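# Lay the plastic panel flat in the gray tray

## Task

Place the plastic panel inside the gray tray so that it lies flat on the tray's bottom and stays there without the robot supporting it; then release it and withdraw the tool.

## Robot and tools

Robot: one xArm7 arm (seven revolute joints) fitted with a vacuum suction cup instead of fingers. The controlled point is the cup point: the centre of the cup rim when nothing touches it. The cup points along the cup point's own +z axis. About 7 cm behind the rim the tool body and wrist camera widen to roughly 8 cm sideways, so leave room around them.

Frames: the scene frame has its origin on the table top straight below the arm base, +z up, and +y to the left when facing along +x. Positions in results are metres, orientation is a wxyz quaternion, velocities are m/s and rad/s. The reported position may be slightly off, more so at long reach.

execute_actions: argument "actions" is a list holding zero or one item. An empty list only reports the state. An item with "rows" (1 to 15 rows) and optional "steps" (1 to 15, default 15, each 1/30 s) is a motion; a row is used for one step and the final row repeats to fill the remaining steps. An item with only "steps" (up to 300) is a wait counted from the previous result, so thinking time is included. Optional "pictures" true/false controls images. A rejected call sends nothing.

A row is 7 numbers, each in [-1, 1]: dx, dy, dz, rx, ry, rz, suction. The first six are an offset, not a pose: a target for the cup point relative to its pose in the most recent result that showed it (before any such result in a scene, and for later calls within the same reply, relative to where the robot is when the action begins). They are expressed in the cup point's own axes. Scale: 1.0 equals 0.6 m for dx, dy, dz and 180 degrees for the rotation; rx, ry, rz form a single rotation vector. Every row in an action is counted from that same reference, not from the row before. All-zero offsets pull the arm back to the reference; they do not hold still. Suction: 1 means full vacuum (about 55 kPa under ambient), smaller values request that fraction, and 0.05 or less switches it off; the setting persists.

move: argument "target" is one 7-number row as above (offset in cup axes from the same reference, plus suction sent at the start). Optional "speed" in m/s, 0.002 to 0.5, default 0.25; rotation is capped at twice that in rad/s. The tool drives a straight path lasting 0.5 to 10 s; longer paths are cut off at 10 s. It does not avoid obstacles, and the real arm can lag, wander or exceed the speed, especially when stretched out. Faster moves hit harder, and aiming deeper past a contact presses harder. The result adds a "move:" line: done (settled near target), off_target, moving, held or fault, the distance to target, and limits: paced means the sent pose was clipped, held means a check blocked some steps (after which the arm may surge quickly).

wait: "seconds" from 0 to 10; the scene runs and nothing new is commanded.

zoom_image: "camera" is cam_head_left, cam_head_right or cam_wrist; "region" is [x0, y0, x1, y1] in image pixels from the top-left, at most 504 by 504. All images are 896x504. Calibration data for each camera is provided and may be a little off.

read_manual: optional "section", only "licences"; it moves nothing.

finished_scene: "scene" is the current scene number; it ends the scene irreversibly and reports success.

Motion limits: each control step the commanded pose is clipped to within 70 mm and 16 degrees of the measured pose, so large offsets need several actions; after an action the arm only continues to the last clipped pose. Check the result and send the remainder. Position takes priority over orientation. The line "Hand target" shows where the controller is currently driving. "pose unreachable" and HELD mark steps the clearance check altered or blocked (the mounting block counts as arm).

Gripping: switch suction on and press the 29 mm rim onto a smooth flat area of the panel so it seals all round; holes, seams and edges under the rim leak. suction_measured shows the vacuum reached (near 0 means no seal; on a tight surface it settles within 0.15 of the request). part_present turns 1 at 0.50 and back to 0 below 0.45. Under vacuum the cup compresses, so a held item sits up to 10 mm nearer the tool. To release, set the panel down on the tray bottom first, then turn suction off, and retreat at least 15 mm. If the cup seals onto the table, turn suction off to free it.

The simulation keeps running while you reply. Objects may occasionally be nudged by something else. If a joint's contact torque hits its load limit (waist and shoulder 44.5, upper arm roll, elbow, forearm roll 26.7, wrist joints 17.8 N m), the arm stops, backs off, pauses 10 s and drops the rest of the call. Holding loads heats motors: a MOTOR HOT warning appears from 65 °C and at 80 °C the brakes engage (OVER-TEMPERATURE FAULT).

Avoid: dropping or knocking anything off the table, slamming, hard pushes, and leaving the panel propped up by the tool. Move smoothly and finish with the panel resting flat and the cup clear.

Each tool is called after ">>>" as name(argument=value, ...) on one line, values as JSON.

## Session

>>> execute_actions(actions=[])

Scene clock: 0.00 s of 4800.00 s.
end_effector_position=(+0.3954, +0.0121, +0.3242) suction_measured=0.00 part_present=0 end_effector_quat_wxyz=(+0.007, -0.016, +1.000, -0.001) end_effector_velocity=(+0.000, -0.000, +0.000) end_effector_angular_velocity=(+0.000, -0.001, -0.001)
Joint positions: [ 0.003 -0.251 -0.003  0.916 -0.002  1.168  2.355]
Joint velocities: [ 0.    -0.    -0.001  0.001 -0.    -0.    -0.   ]
Motor temperatures (°C, as the motors report them): [35 35 36 39 35 37 38]
Hand target: +0.395, +0.012, +0.324; +0.007, -0.016, +1.000, -0.001

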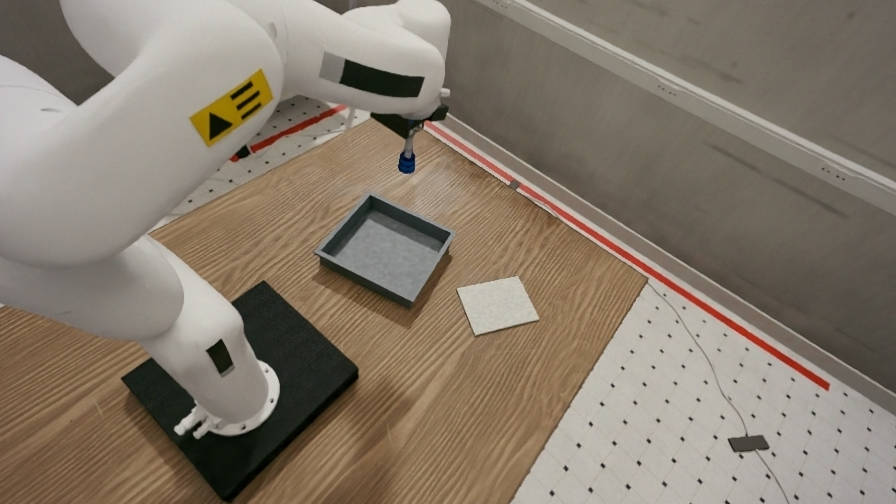

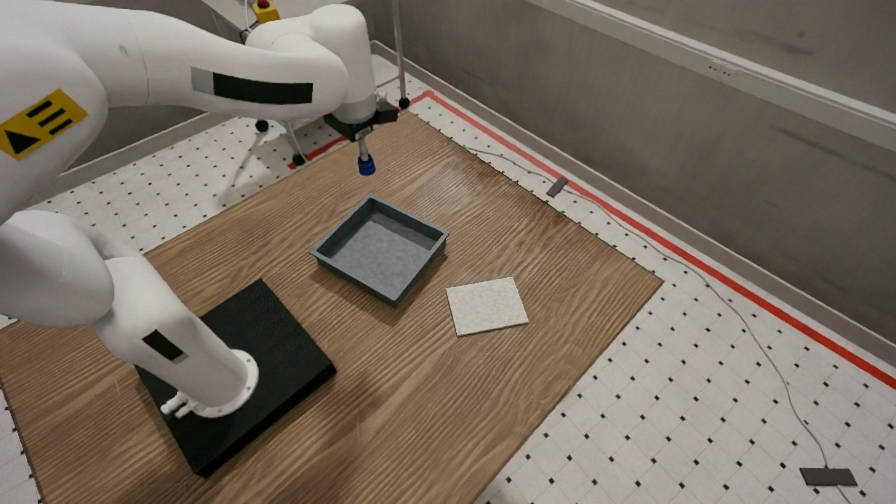

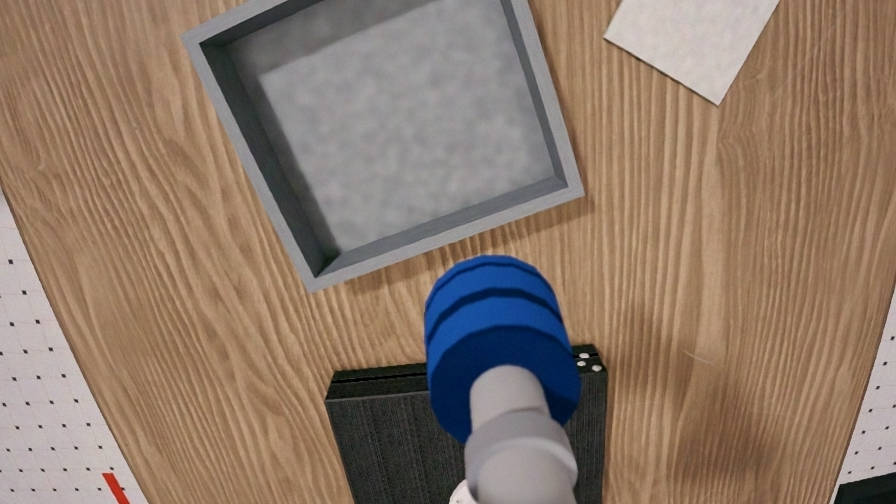

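>>> move(target=[-0.175,-0.37,0.4,0,0,0,0])

Scene clock: 10.67 s of 4800.00 s.
end_effector_position=(+0.5104, -0.2062, +0.0870) suction_measured=0.00 part_present=0 end_effector_quat_wxyz=(+0.007, -0.017, +1.000, -0.002) end_effector_velocity=(-0.005, -0.004, -0.005) end_effector_angular_velocity=(+0.001, +0.011, -0.009)
Joint positions: [-0.26   0.582 -0.163  1.238  0.141  0.666  1.845]
Joint velocities: [-0.005  0.008 -0.004 -0.003  0.     0.    -0.   ]
Motor temperatures (°C, as the motors report them): [35 35 36 40 35 38 38]
Hand target: +0.510, -0.206, +0.086; +0.006, -0.017, +1.000, -0.002
Off the commanded pose: 0.001 m, 0 deg.
After step 90, 5.80 s passed at rest.
move: done
camera_calibration (this result's frames):
cam_wrist: T_world_to_cam=[[-0.0786045, -0.996718, 0.0193503, -0.16385], [-0.928945, 0.0802761, 0.361409, 0.472453], [-0.361776, 0.010433, -0.932207, 0.373348], [0, 0, 0, 1]] pos_world=[0.561072, -0.205134, 0.180459]

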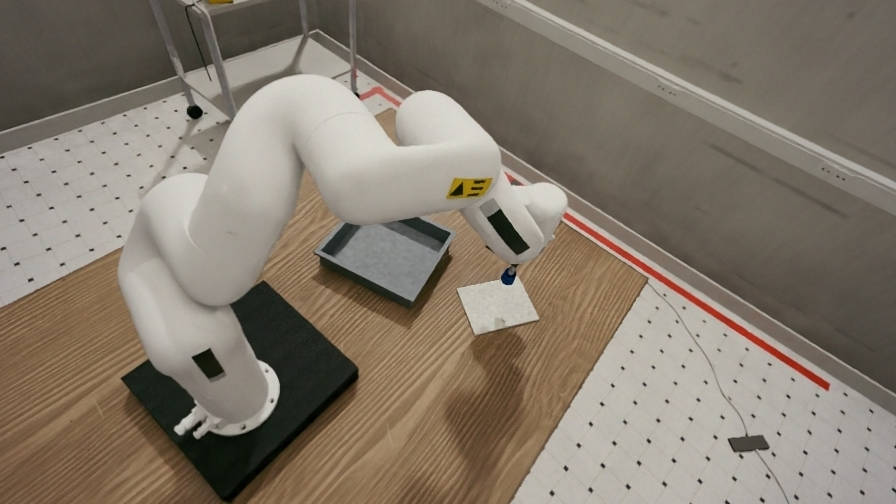

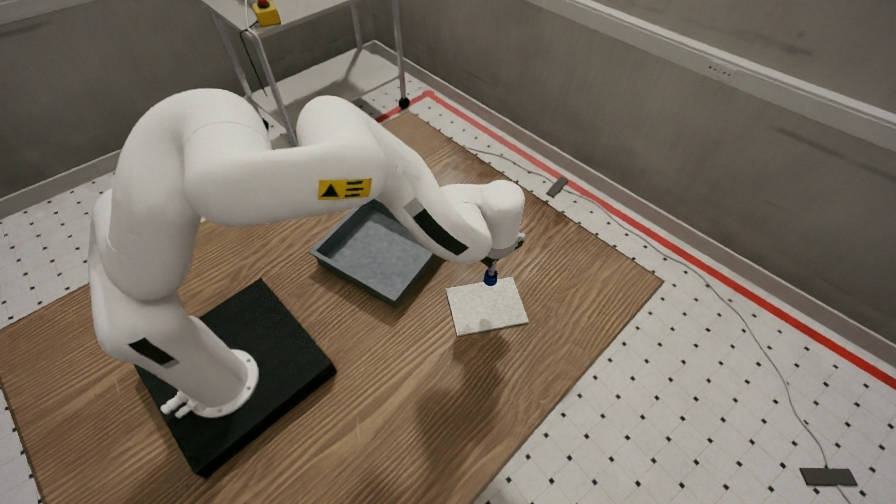

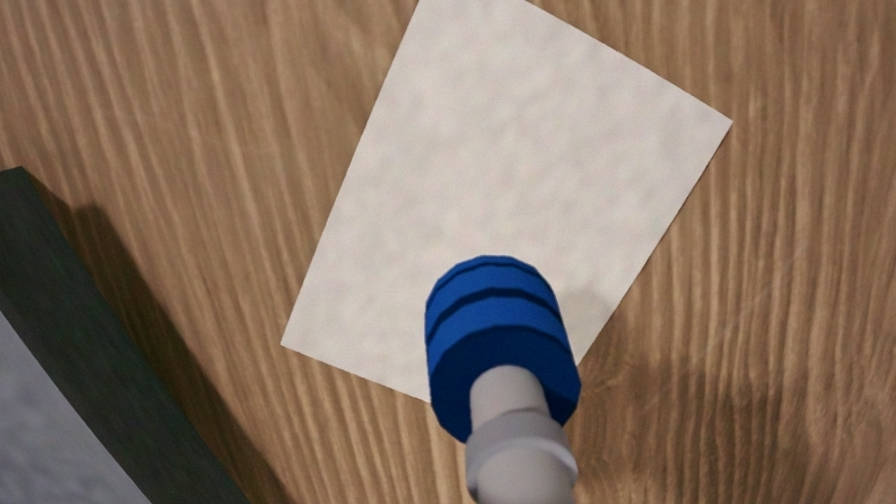

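>>> move(target=[-0.015,0,0.145,0,0,0,1], speed=0.08)

>>> move(target=[0.17,0.47,-0.2,0,0,-0.26,1])

Scene clock: 19.57 s of 4800.00 s.
end_effector_position=(+0.5204, -0.2058, +0.0001) suction_measured=0.53 part_present=1 end_effector_quat_wxyz=(+0.006, -0.017, +1.000, -0.002) end_effector_velocity=(+0.001, -0.000, +0.001) end_effector_angular_velocity=(-0.001, -0.002, +0.000)
Joint positions: [-0.282  0.804 -0.127  1.318  0.177  0.525  1.828]
Joint velocities: [ 0.001 -0.001 -0.     0.001  0.     0.     0.   ]
Motor temperatures (°C, as the motors report them): [35 35 36 40 35 38 38]
Hand target: +0.521, -0.206, +0.000; +0.007, -0.017, +1.000, -0.002
Off the commanded pose: 0.000 m, 0 deg.
After step 90, 4.50 s passed at rest.
move: done
camera_calibration (this result's frames):
cam_wrist: T_world_to_cam=[[-0.0779707, -0.996766, 0.019451, -0.161368], [-0.928778, 0.0797158, 0.361962, 0.512981], [-0.362342, 0.0101568, -0.93199, 0.296253], [0, 0, 0, 1]] pos_world=[0.571208, -0.204748, 0.0935638]

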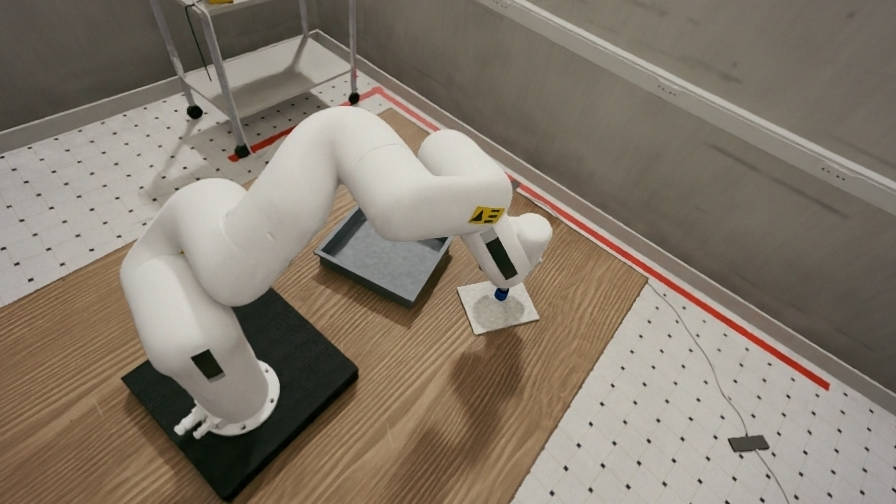

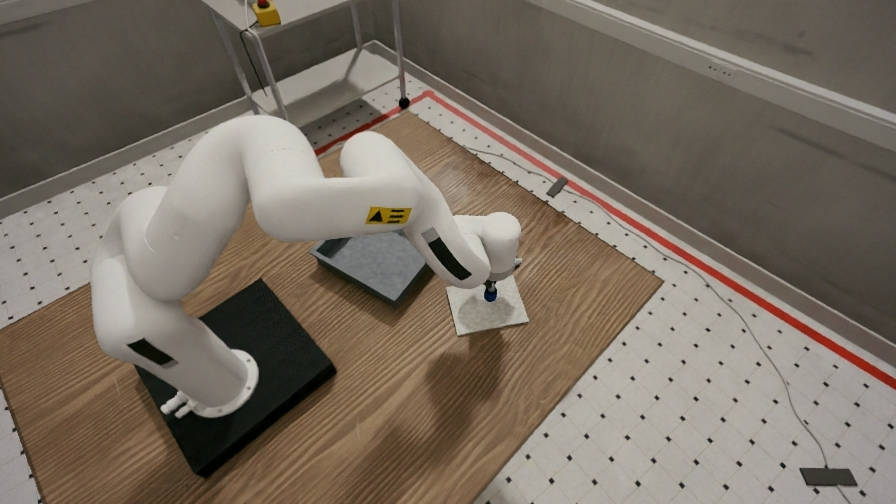

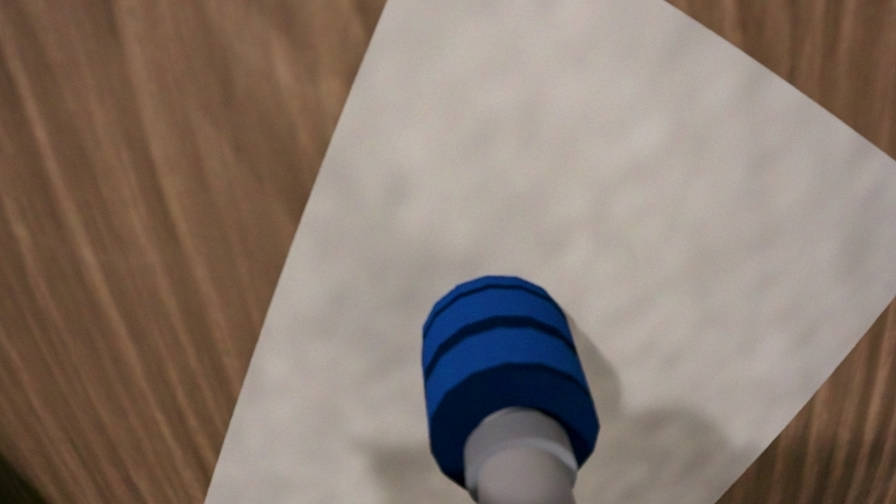

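Scene clock: 21.57 s of 4800.00 s.
end_effector_position=(+0.4079, +0.0718, +0.1178) suction_measured=1.00 part_present=1 end_effector_quat_wxyz=(+0.006, -0.412, +0.911, -0.004) end_effector_velocity=(-0.001, +0.001, -0.000) end_effector_angular_velocity=(+0.000, +0.001, +0.003)
Joint positions: [ 0.053  0.156  0.088  0.694 -0.03   0.54   1.703]
Joint velocities: [ 0.002 -0.     0.001 -0.001  0.001  0.    -0.001]
Motor temperatures (°C, as the motors report them): [35 35 36 40 35 38 38]
Hand target: +0.408, +0.073, +0.118; +0.006, -0.413, +0.911, -0.004
Off the commanded pose: 0.001 m, 0 deg.
move: done
camera_calibration (this result's frames):
cam_wrist: T_world_to_cam=[[0.671277, -0.74068, 0.0279388, -0.220774], [-0.696292, -0.61723, 0.366341, 0.298449], [-0.254097, -0.26537, -0.930061, 0.337661], [0, 0, 0, 1]] pos_world=[0.441807, 0.110294, 0.210879]

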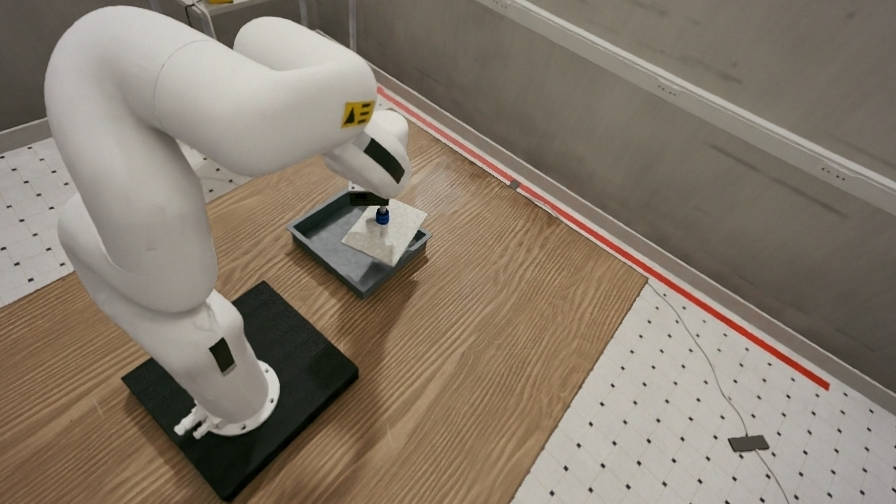

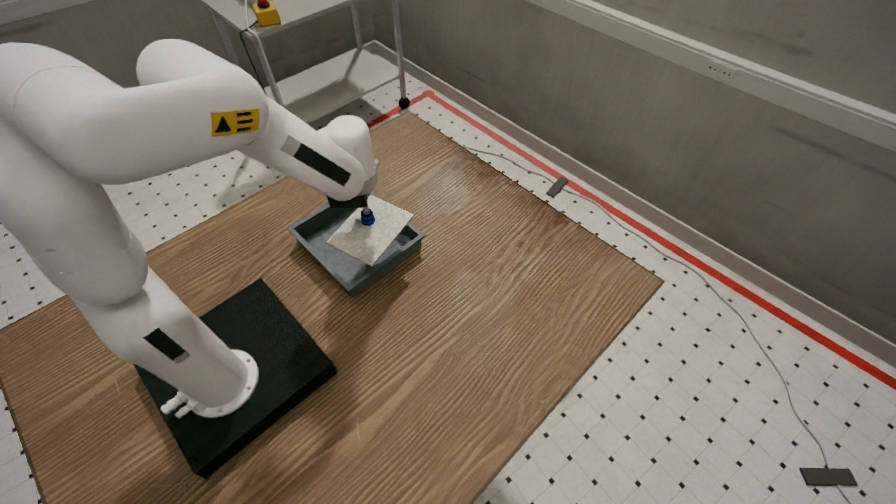

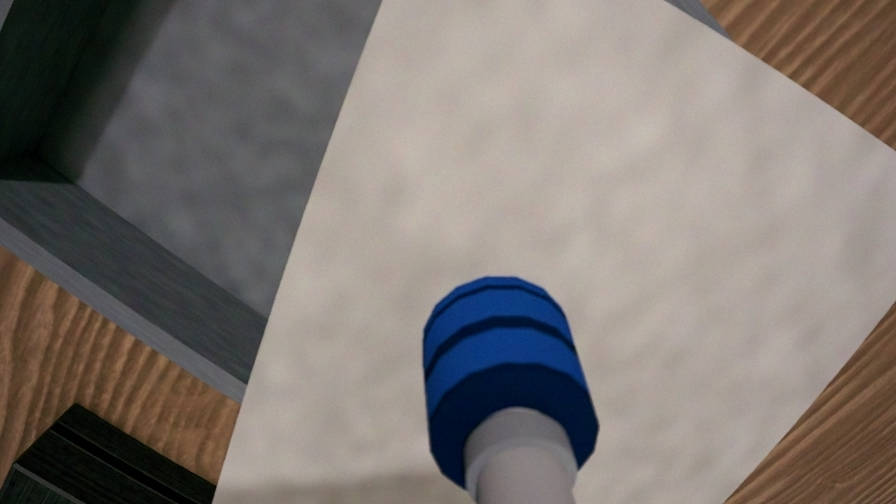

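>>> move(target=[-0.015,0.1,0,0,0,0,1], speed=0.1)

Scene clock: 28.53 s of 4800.00 s.
end_effector_position=(+0.3692, +0.1178, +0.1172) suction_measured=1.00 part_present=1 end_effector_quat_wxyz=(+0.006, -0.411, +0.911, -0.004) end_effector_velocity=(+0.000, -0.001, -0.000) end_effector_angular_velocity=(-0.000, -0.000, -0.004)
Joint positions: [ 0.129  0.086  0.146  0.598 -0.028  0.514  1.837]
Joint velocities: [ 0.     0.    -0.003 -0.    -0.    -0.001  0.001]
Motor temperatures (°C, as the motors report them): [35 35 36 40 35 38 38]
Hand target: +0.369, +0.118, +0.117; +0.006, -0.412, +0.911, -0.004
Off the commanded pose: 0.001 m, 0 deg.
move: done
camera_calibration (this result's frames):
cam_wrist: T_world_to_cam=[[0.670638, -0.741255, 0.0280388, -0.160373], [-0.696936, -0.616696, 0.366014, 0.300358], [-0.254018, -0.265004, -0.930187, 0.3395], [0, 0, 0, 1]] pos_world=[0.403122, 0.156321, 0.210359]

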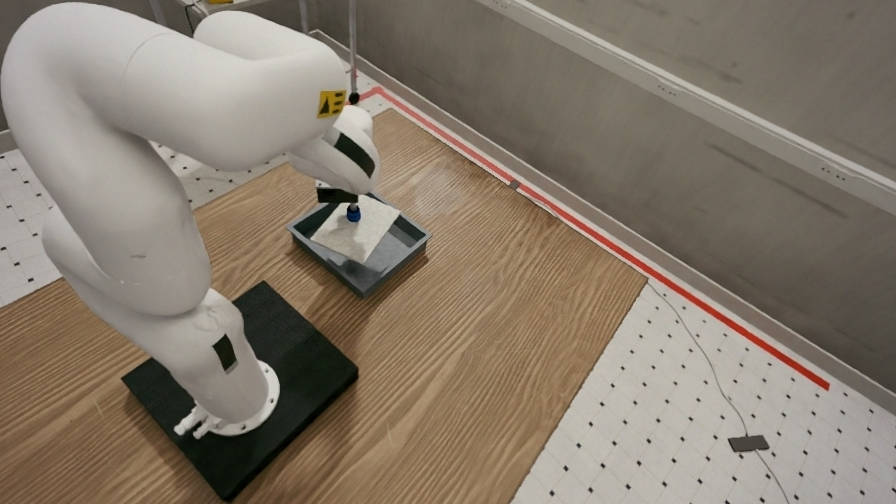

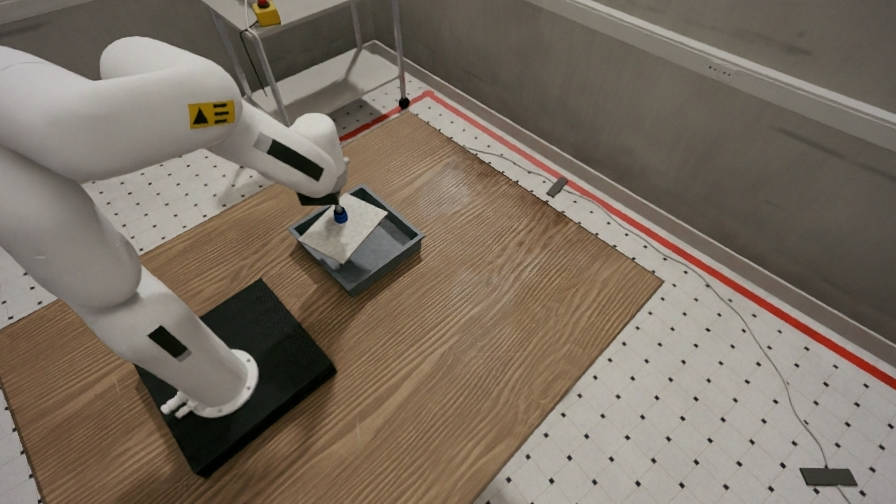

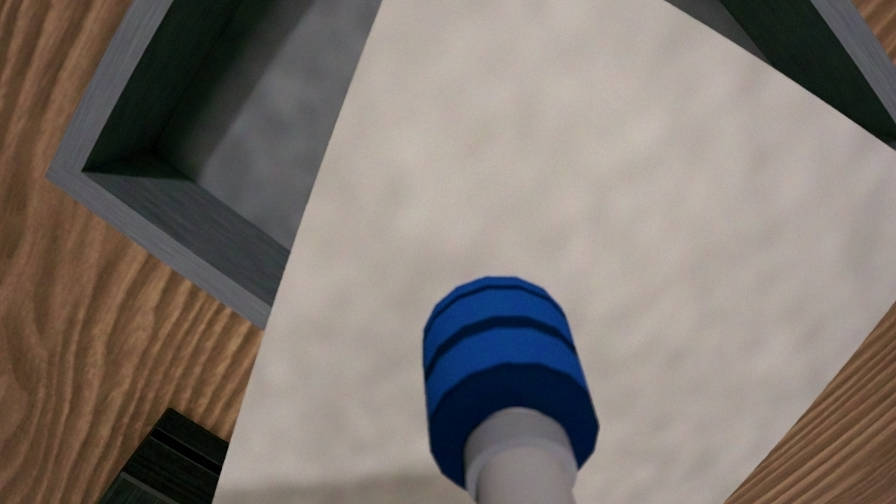

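>>> move(target=[0,-0.025,0.09,0,0,0,1], speed=0.08)

Scene clock: 36.17 s of 4800.00 s.
end_effector_position=(+0.3813, +0.1080, +0.0638) suction_measured=0.99 part_present=1 end_effector_quat_wxyz=(+0.006, -0.412, +0.911, -0.004) end_effector_velocity=(-0.001, -0.001, -0.001) end_effector_angular_velocity=(-0.001, +0.002, -0.001)
Joint positions: [ 0.123  0.275  0.11   0.626 -0.09   0.355  1.85 ]
Joint velocities: [-0.001  0.001 -0.001 -0.001 -0.     0.     0.   ]
Motor temperatures (°C, as the motors report them): [35 35 36 40 35 38 38]
Hand target: +0.381, +0.108, +0.064; +0.006, -0.412, +0.911, -0.004
Off the commanded pose: 0.001 m, 0 deg.
move: done
camera_calibration (this result's frames):
cam_wrist: T_world_to_cam=[[0.670964, -0.740946, 0.0283996, -0.174444], [-0.696922, -0.617094, 0.36537, 0.322367], [-0.253194, -0.264943, -0.930429, 0.290027], [0, 0, 0, 1]] pos_world=[0.415143, 0.146518, 0.15702]

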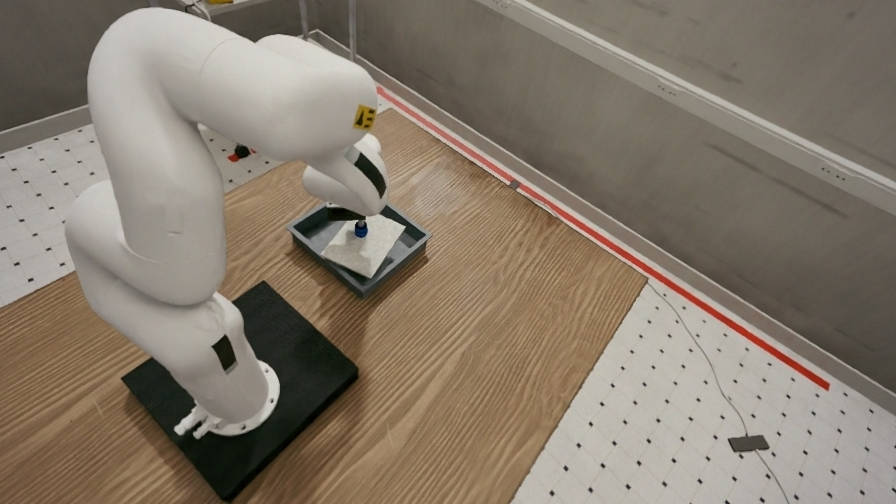

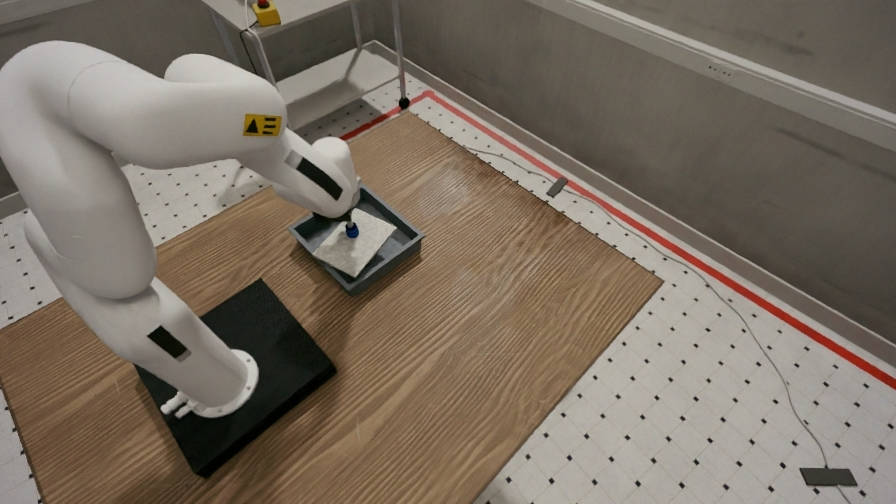

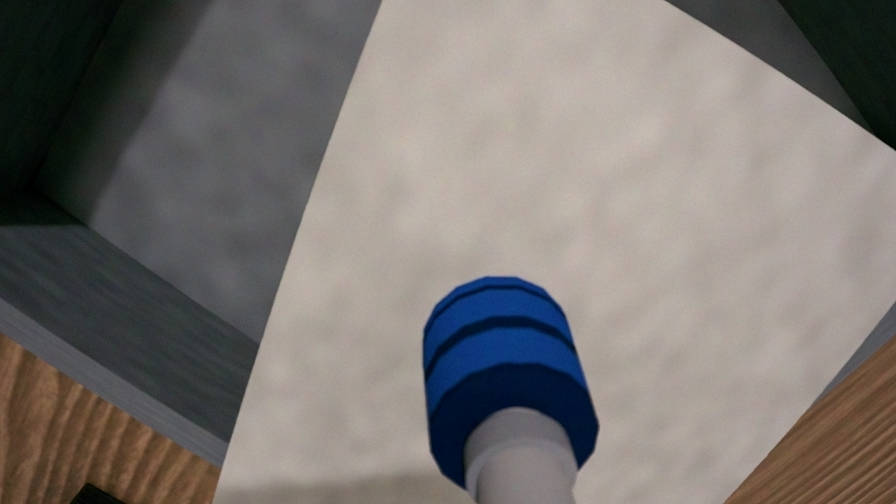

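>>> move(target=[-0.042,-0.025,0,0,0,0,1], speed=0.08)

Scene clock: 44.10 s of 4800.00 s.
end_effector_position=(+0.4091, +0.1168, +0.0641) suction_measured=1.00 part_present=1 end_effector_quat_wxyz=(+0.006, -0.412, +0.911, -0.004) end_effector_velocity=(+0.000, -0.000, +0.000) end_effector_angular_velocity=(-0.000, +0.000, -0.000)
Joint positions: [ 0.131  0.338  0.106  0.733 -0.095  0.399  1.856]
Joint velocities: [ 0.    -0.    -0.001 -0.    -0.     0.001 -0.   ]
Motor temperatures (°C, as the motors report them): [35 35 36 40 35 38 38]
Hand target: +0.409, +0.117, +0.064; +0.006, -0.412, +0.911, -0.004
Off the commanded pose: 0.000 m, 0 deg.
move: done
camera_calibration (this result's frames):
cam_wrist: T_world_to_cam=[[0.67098, -0.740929, 0.0284676, -0.186575], [-0.69682, -0.616982, 0.365753, 0.346966], [-0.253433, -0.26525, -0.930276, 0.299798], [0, 0, 0, 1]] pos_world=[0.442939, 0.155354, 0.157302]

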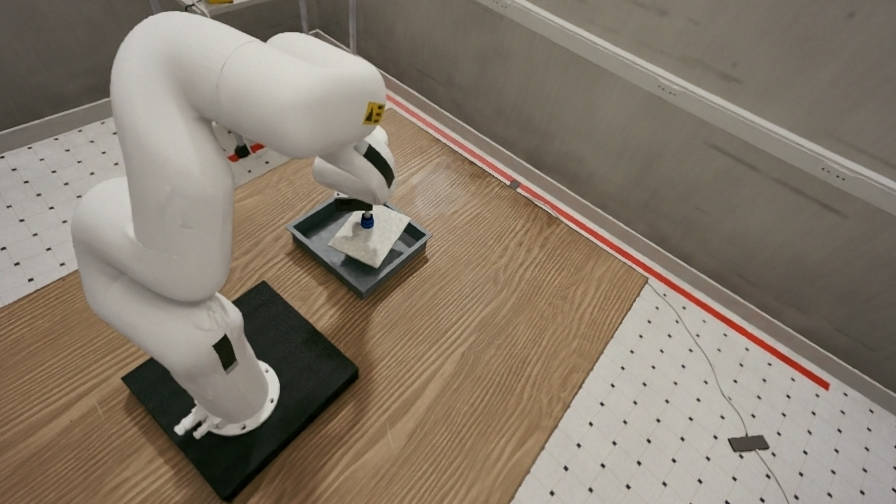

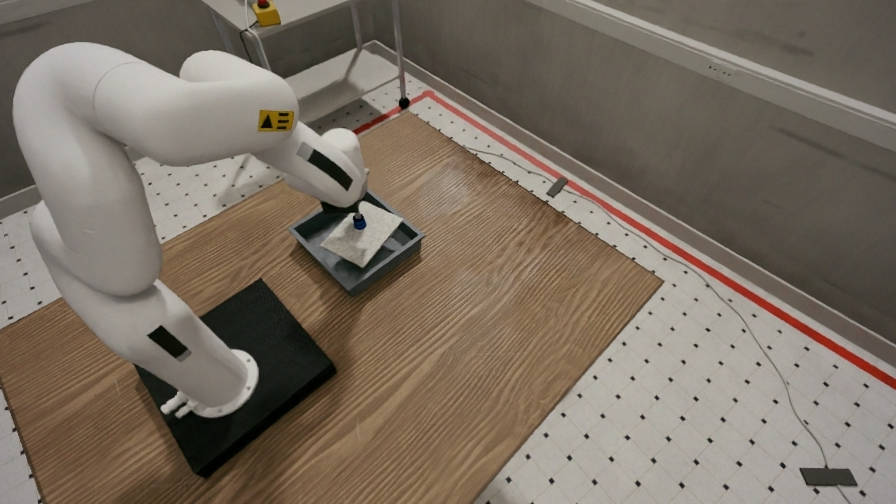

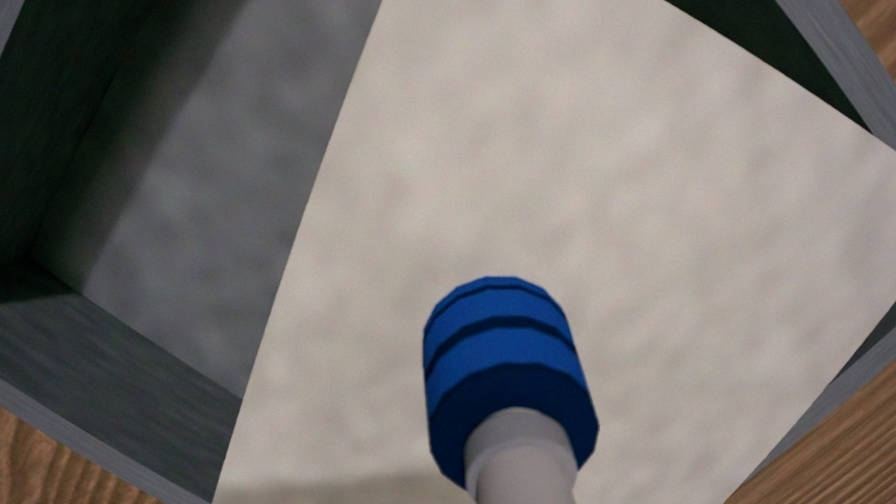

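>>> move(target=[-0.025,0.043,0,0,0,0,1], speed=0.08)

>>> move(target=[0,0,0.05,0,0,0,1], speed=0.04)

Scene clock: 49.57 s of 4800.00 s.
end_effector_position=(+0.3999, +0.1447, +0.0640) suction_measured=0.99 part_present=1 end_effector_quat_wxyz=(+0.006, -0.411, +0.911, -0.004) end_effector_velocity=(+0.000, -0.002, -0.000) end_effector_angular_velocity=(-0.001, +0.000, -0.005)
Joint positions: [ 0.189  0.338  0.116  0.732 -0.103  0.399  1.932]
Joint velocities: [-0.001 -0.    -0.003 -0.    -0.     0.001  0.001]
Motor temperatures (°C, as the motors report them): [35 35 36 40 35 38 38]
Hand target: +0.400, +0.145, +0.064; +0.006, -0.412, +0.911, -0.004
Off the commanded pose: 0.000 m, 0 deg.
move: done
camera_calibration (this result's frames):
cam_wrist: T_world_to_cam=[[0.670427, -0.741421, 0.02867, -0.159448], [-0.697334, -0.616419, 0.365722, 0.35797], [-0.253481, -0.265183, -0.930282, 0.304735], [0, 0, 0, 1]] pos_world=[0.433768, 0.183252, 0.157144]

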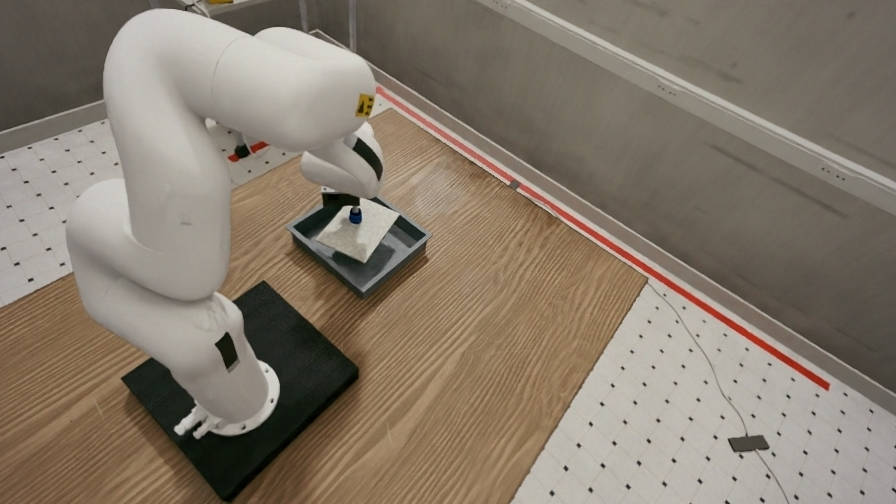

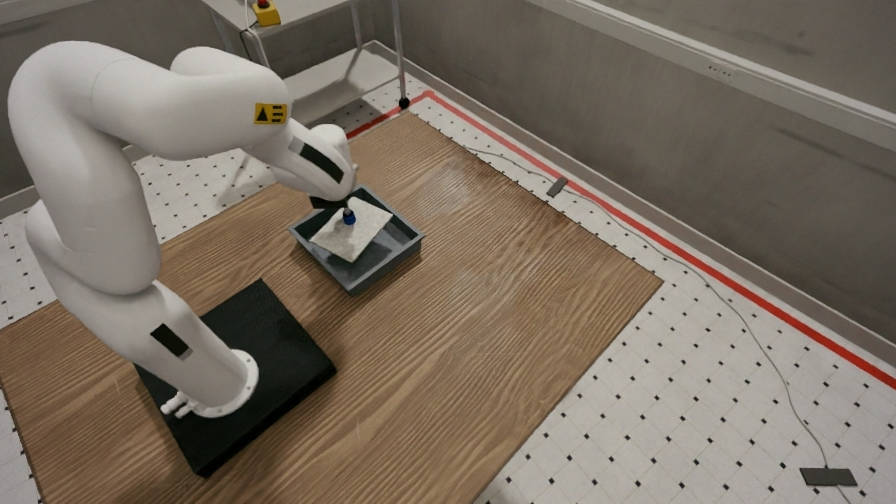

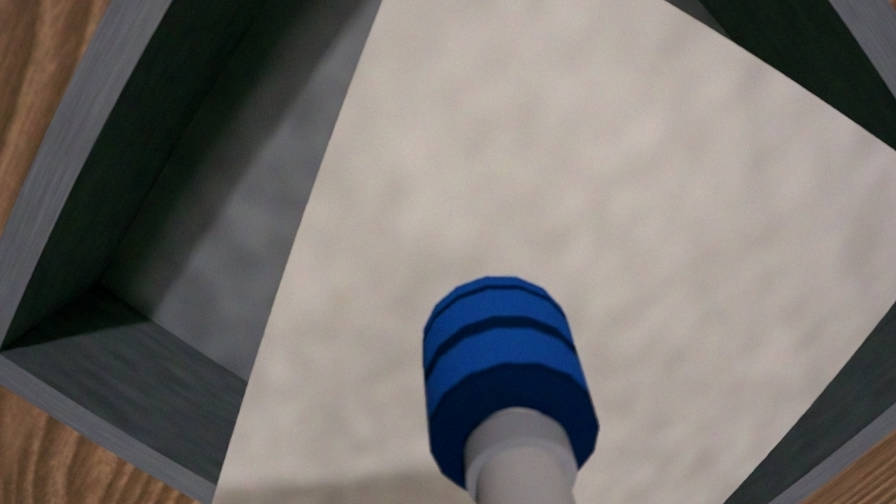

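Scene clock: 50.57 s of 4800.00 s.
end_effector_position=(+0.4005, +0.1448, +0.0342) suction_measured=0.98 part_present=1 end_effector_quat_wxyz=(+0.006, -0.411, +0.911, -0.004) end_effector_velocity=(+0.001, +0.001, +0.001) end_effector_angular_velocity=(+0.001, -0.004, +0.001)
Joint positions: [ 0.205  0.43   0.094  0.746 -0.13   0.32   1.952]
Joint velocities: [ 0.001 -0.002  0.     0.002 -0.    -0.001  0.   ]
Motor temperatures (°C, as the motors report them): [35 35 36 40 35 38 38]
Hand target: +0.400, +0.145, +0.034; +0.006, -0.411, +0.911, -0.004
Off the commanded pose: 0.000 m, 0 deg.
move: done
camera_calibration (this result's frames):
cam_wrist: T_world_to_cam=[[0.670518, -0.741332, 0.0288469, -0.159009], [-0.697404, -0.616569, 0.365336, 0.369314], [-0.253049, -0.265082, -0.930429, 0.277033], [0, 0, 0, 1]] pos_world=[0.434282, 0.183266, 0.127423]

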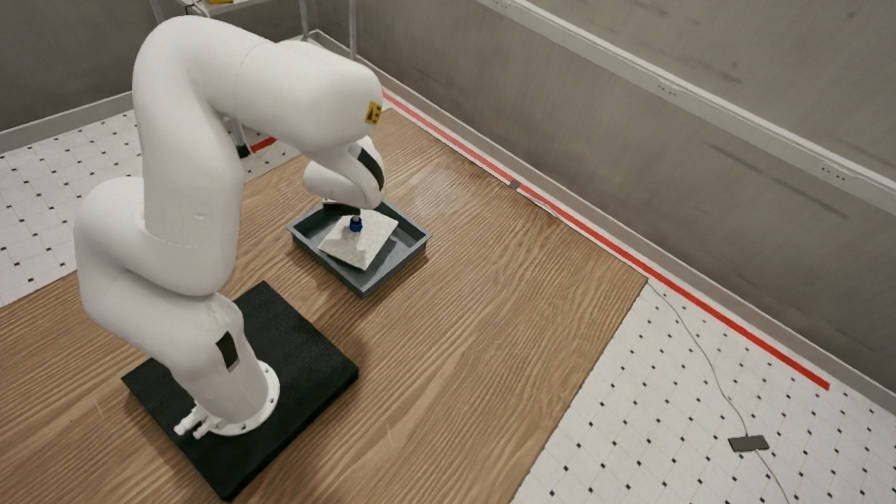

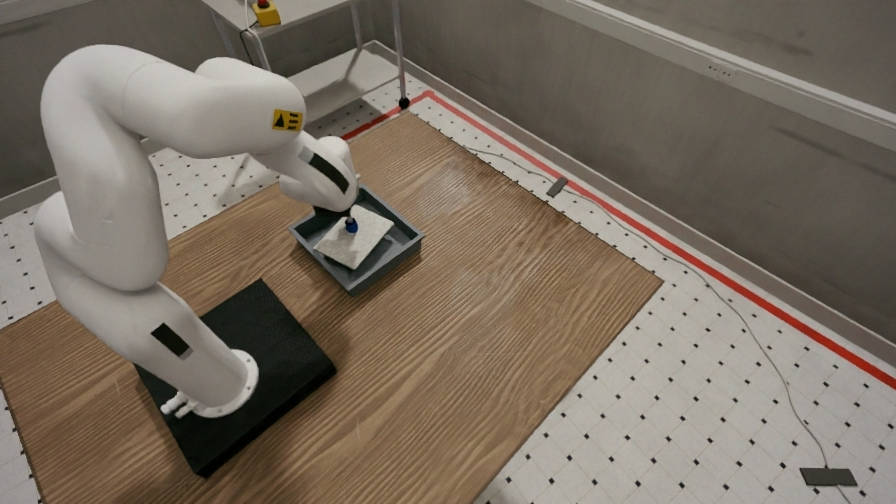

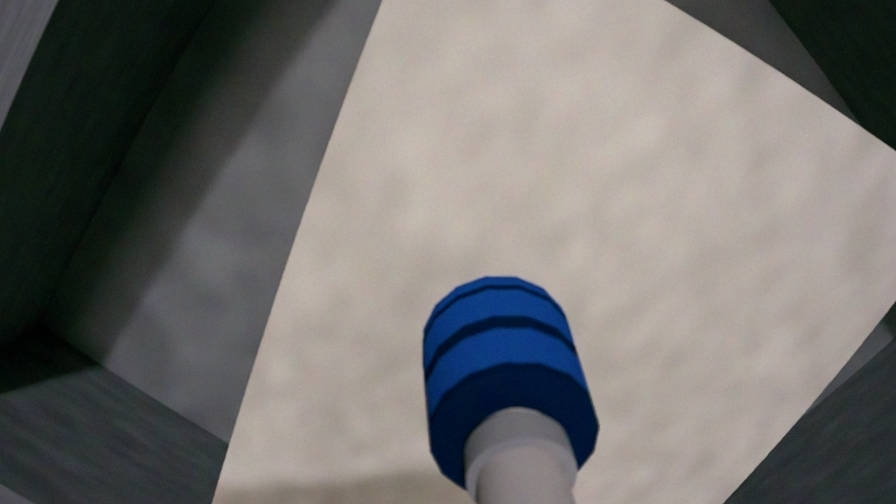

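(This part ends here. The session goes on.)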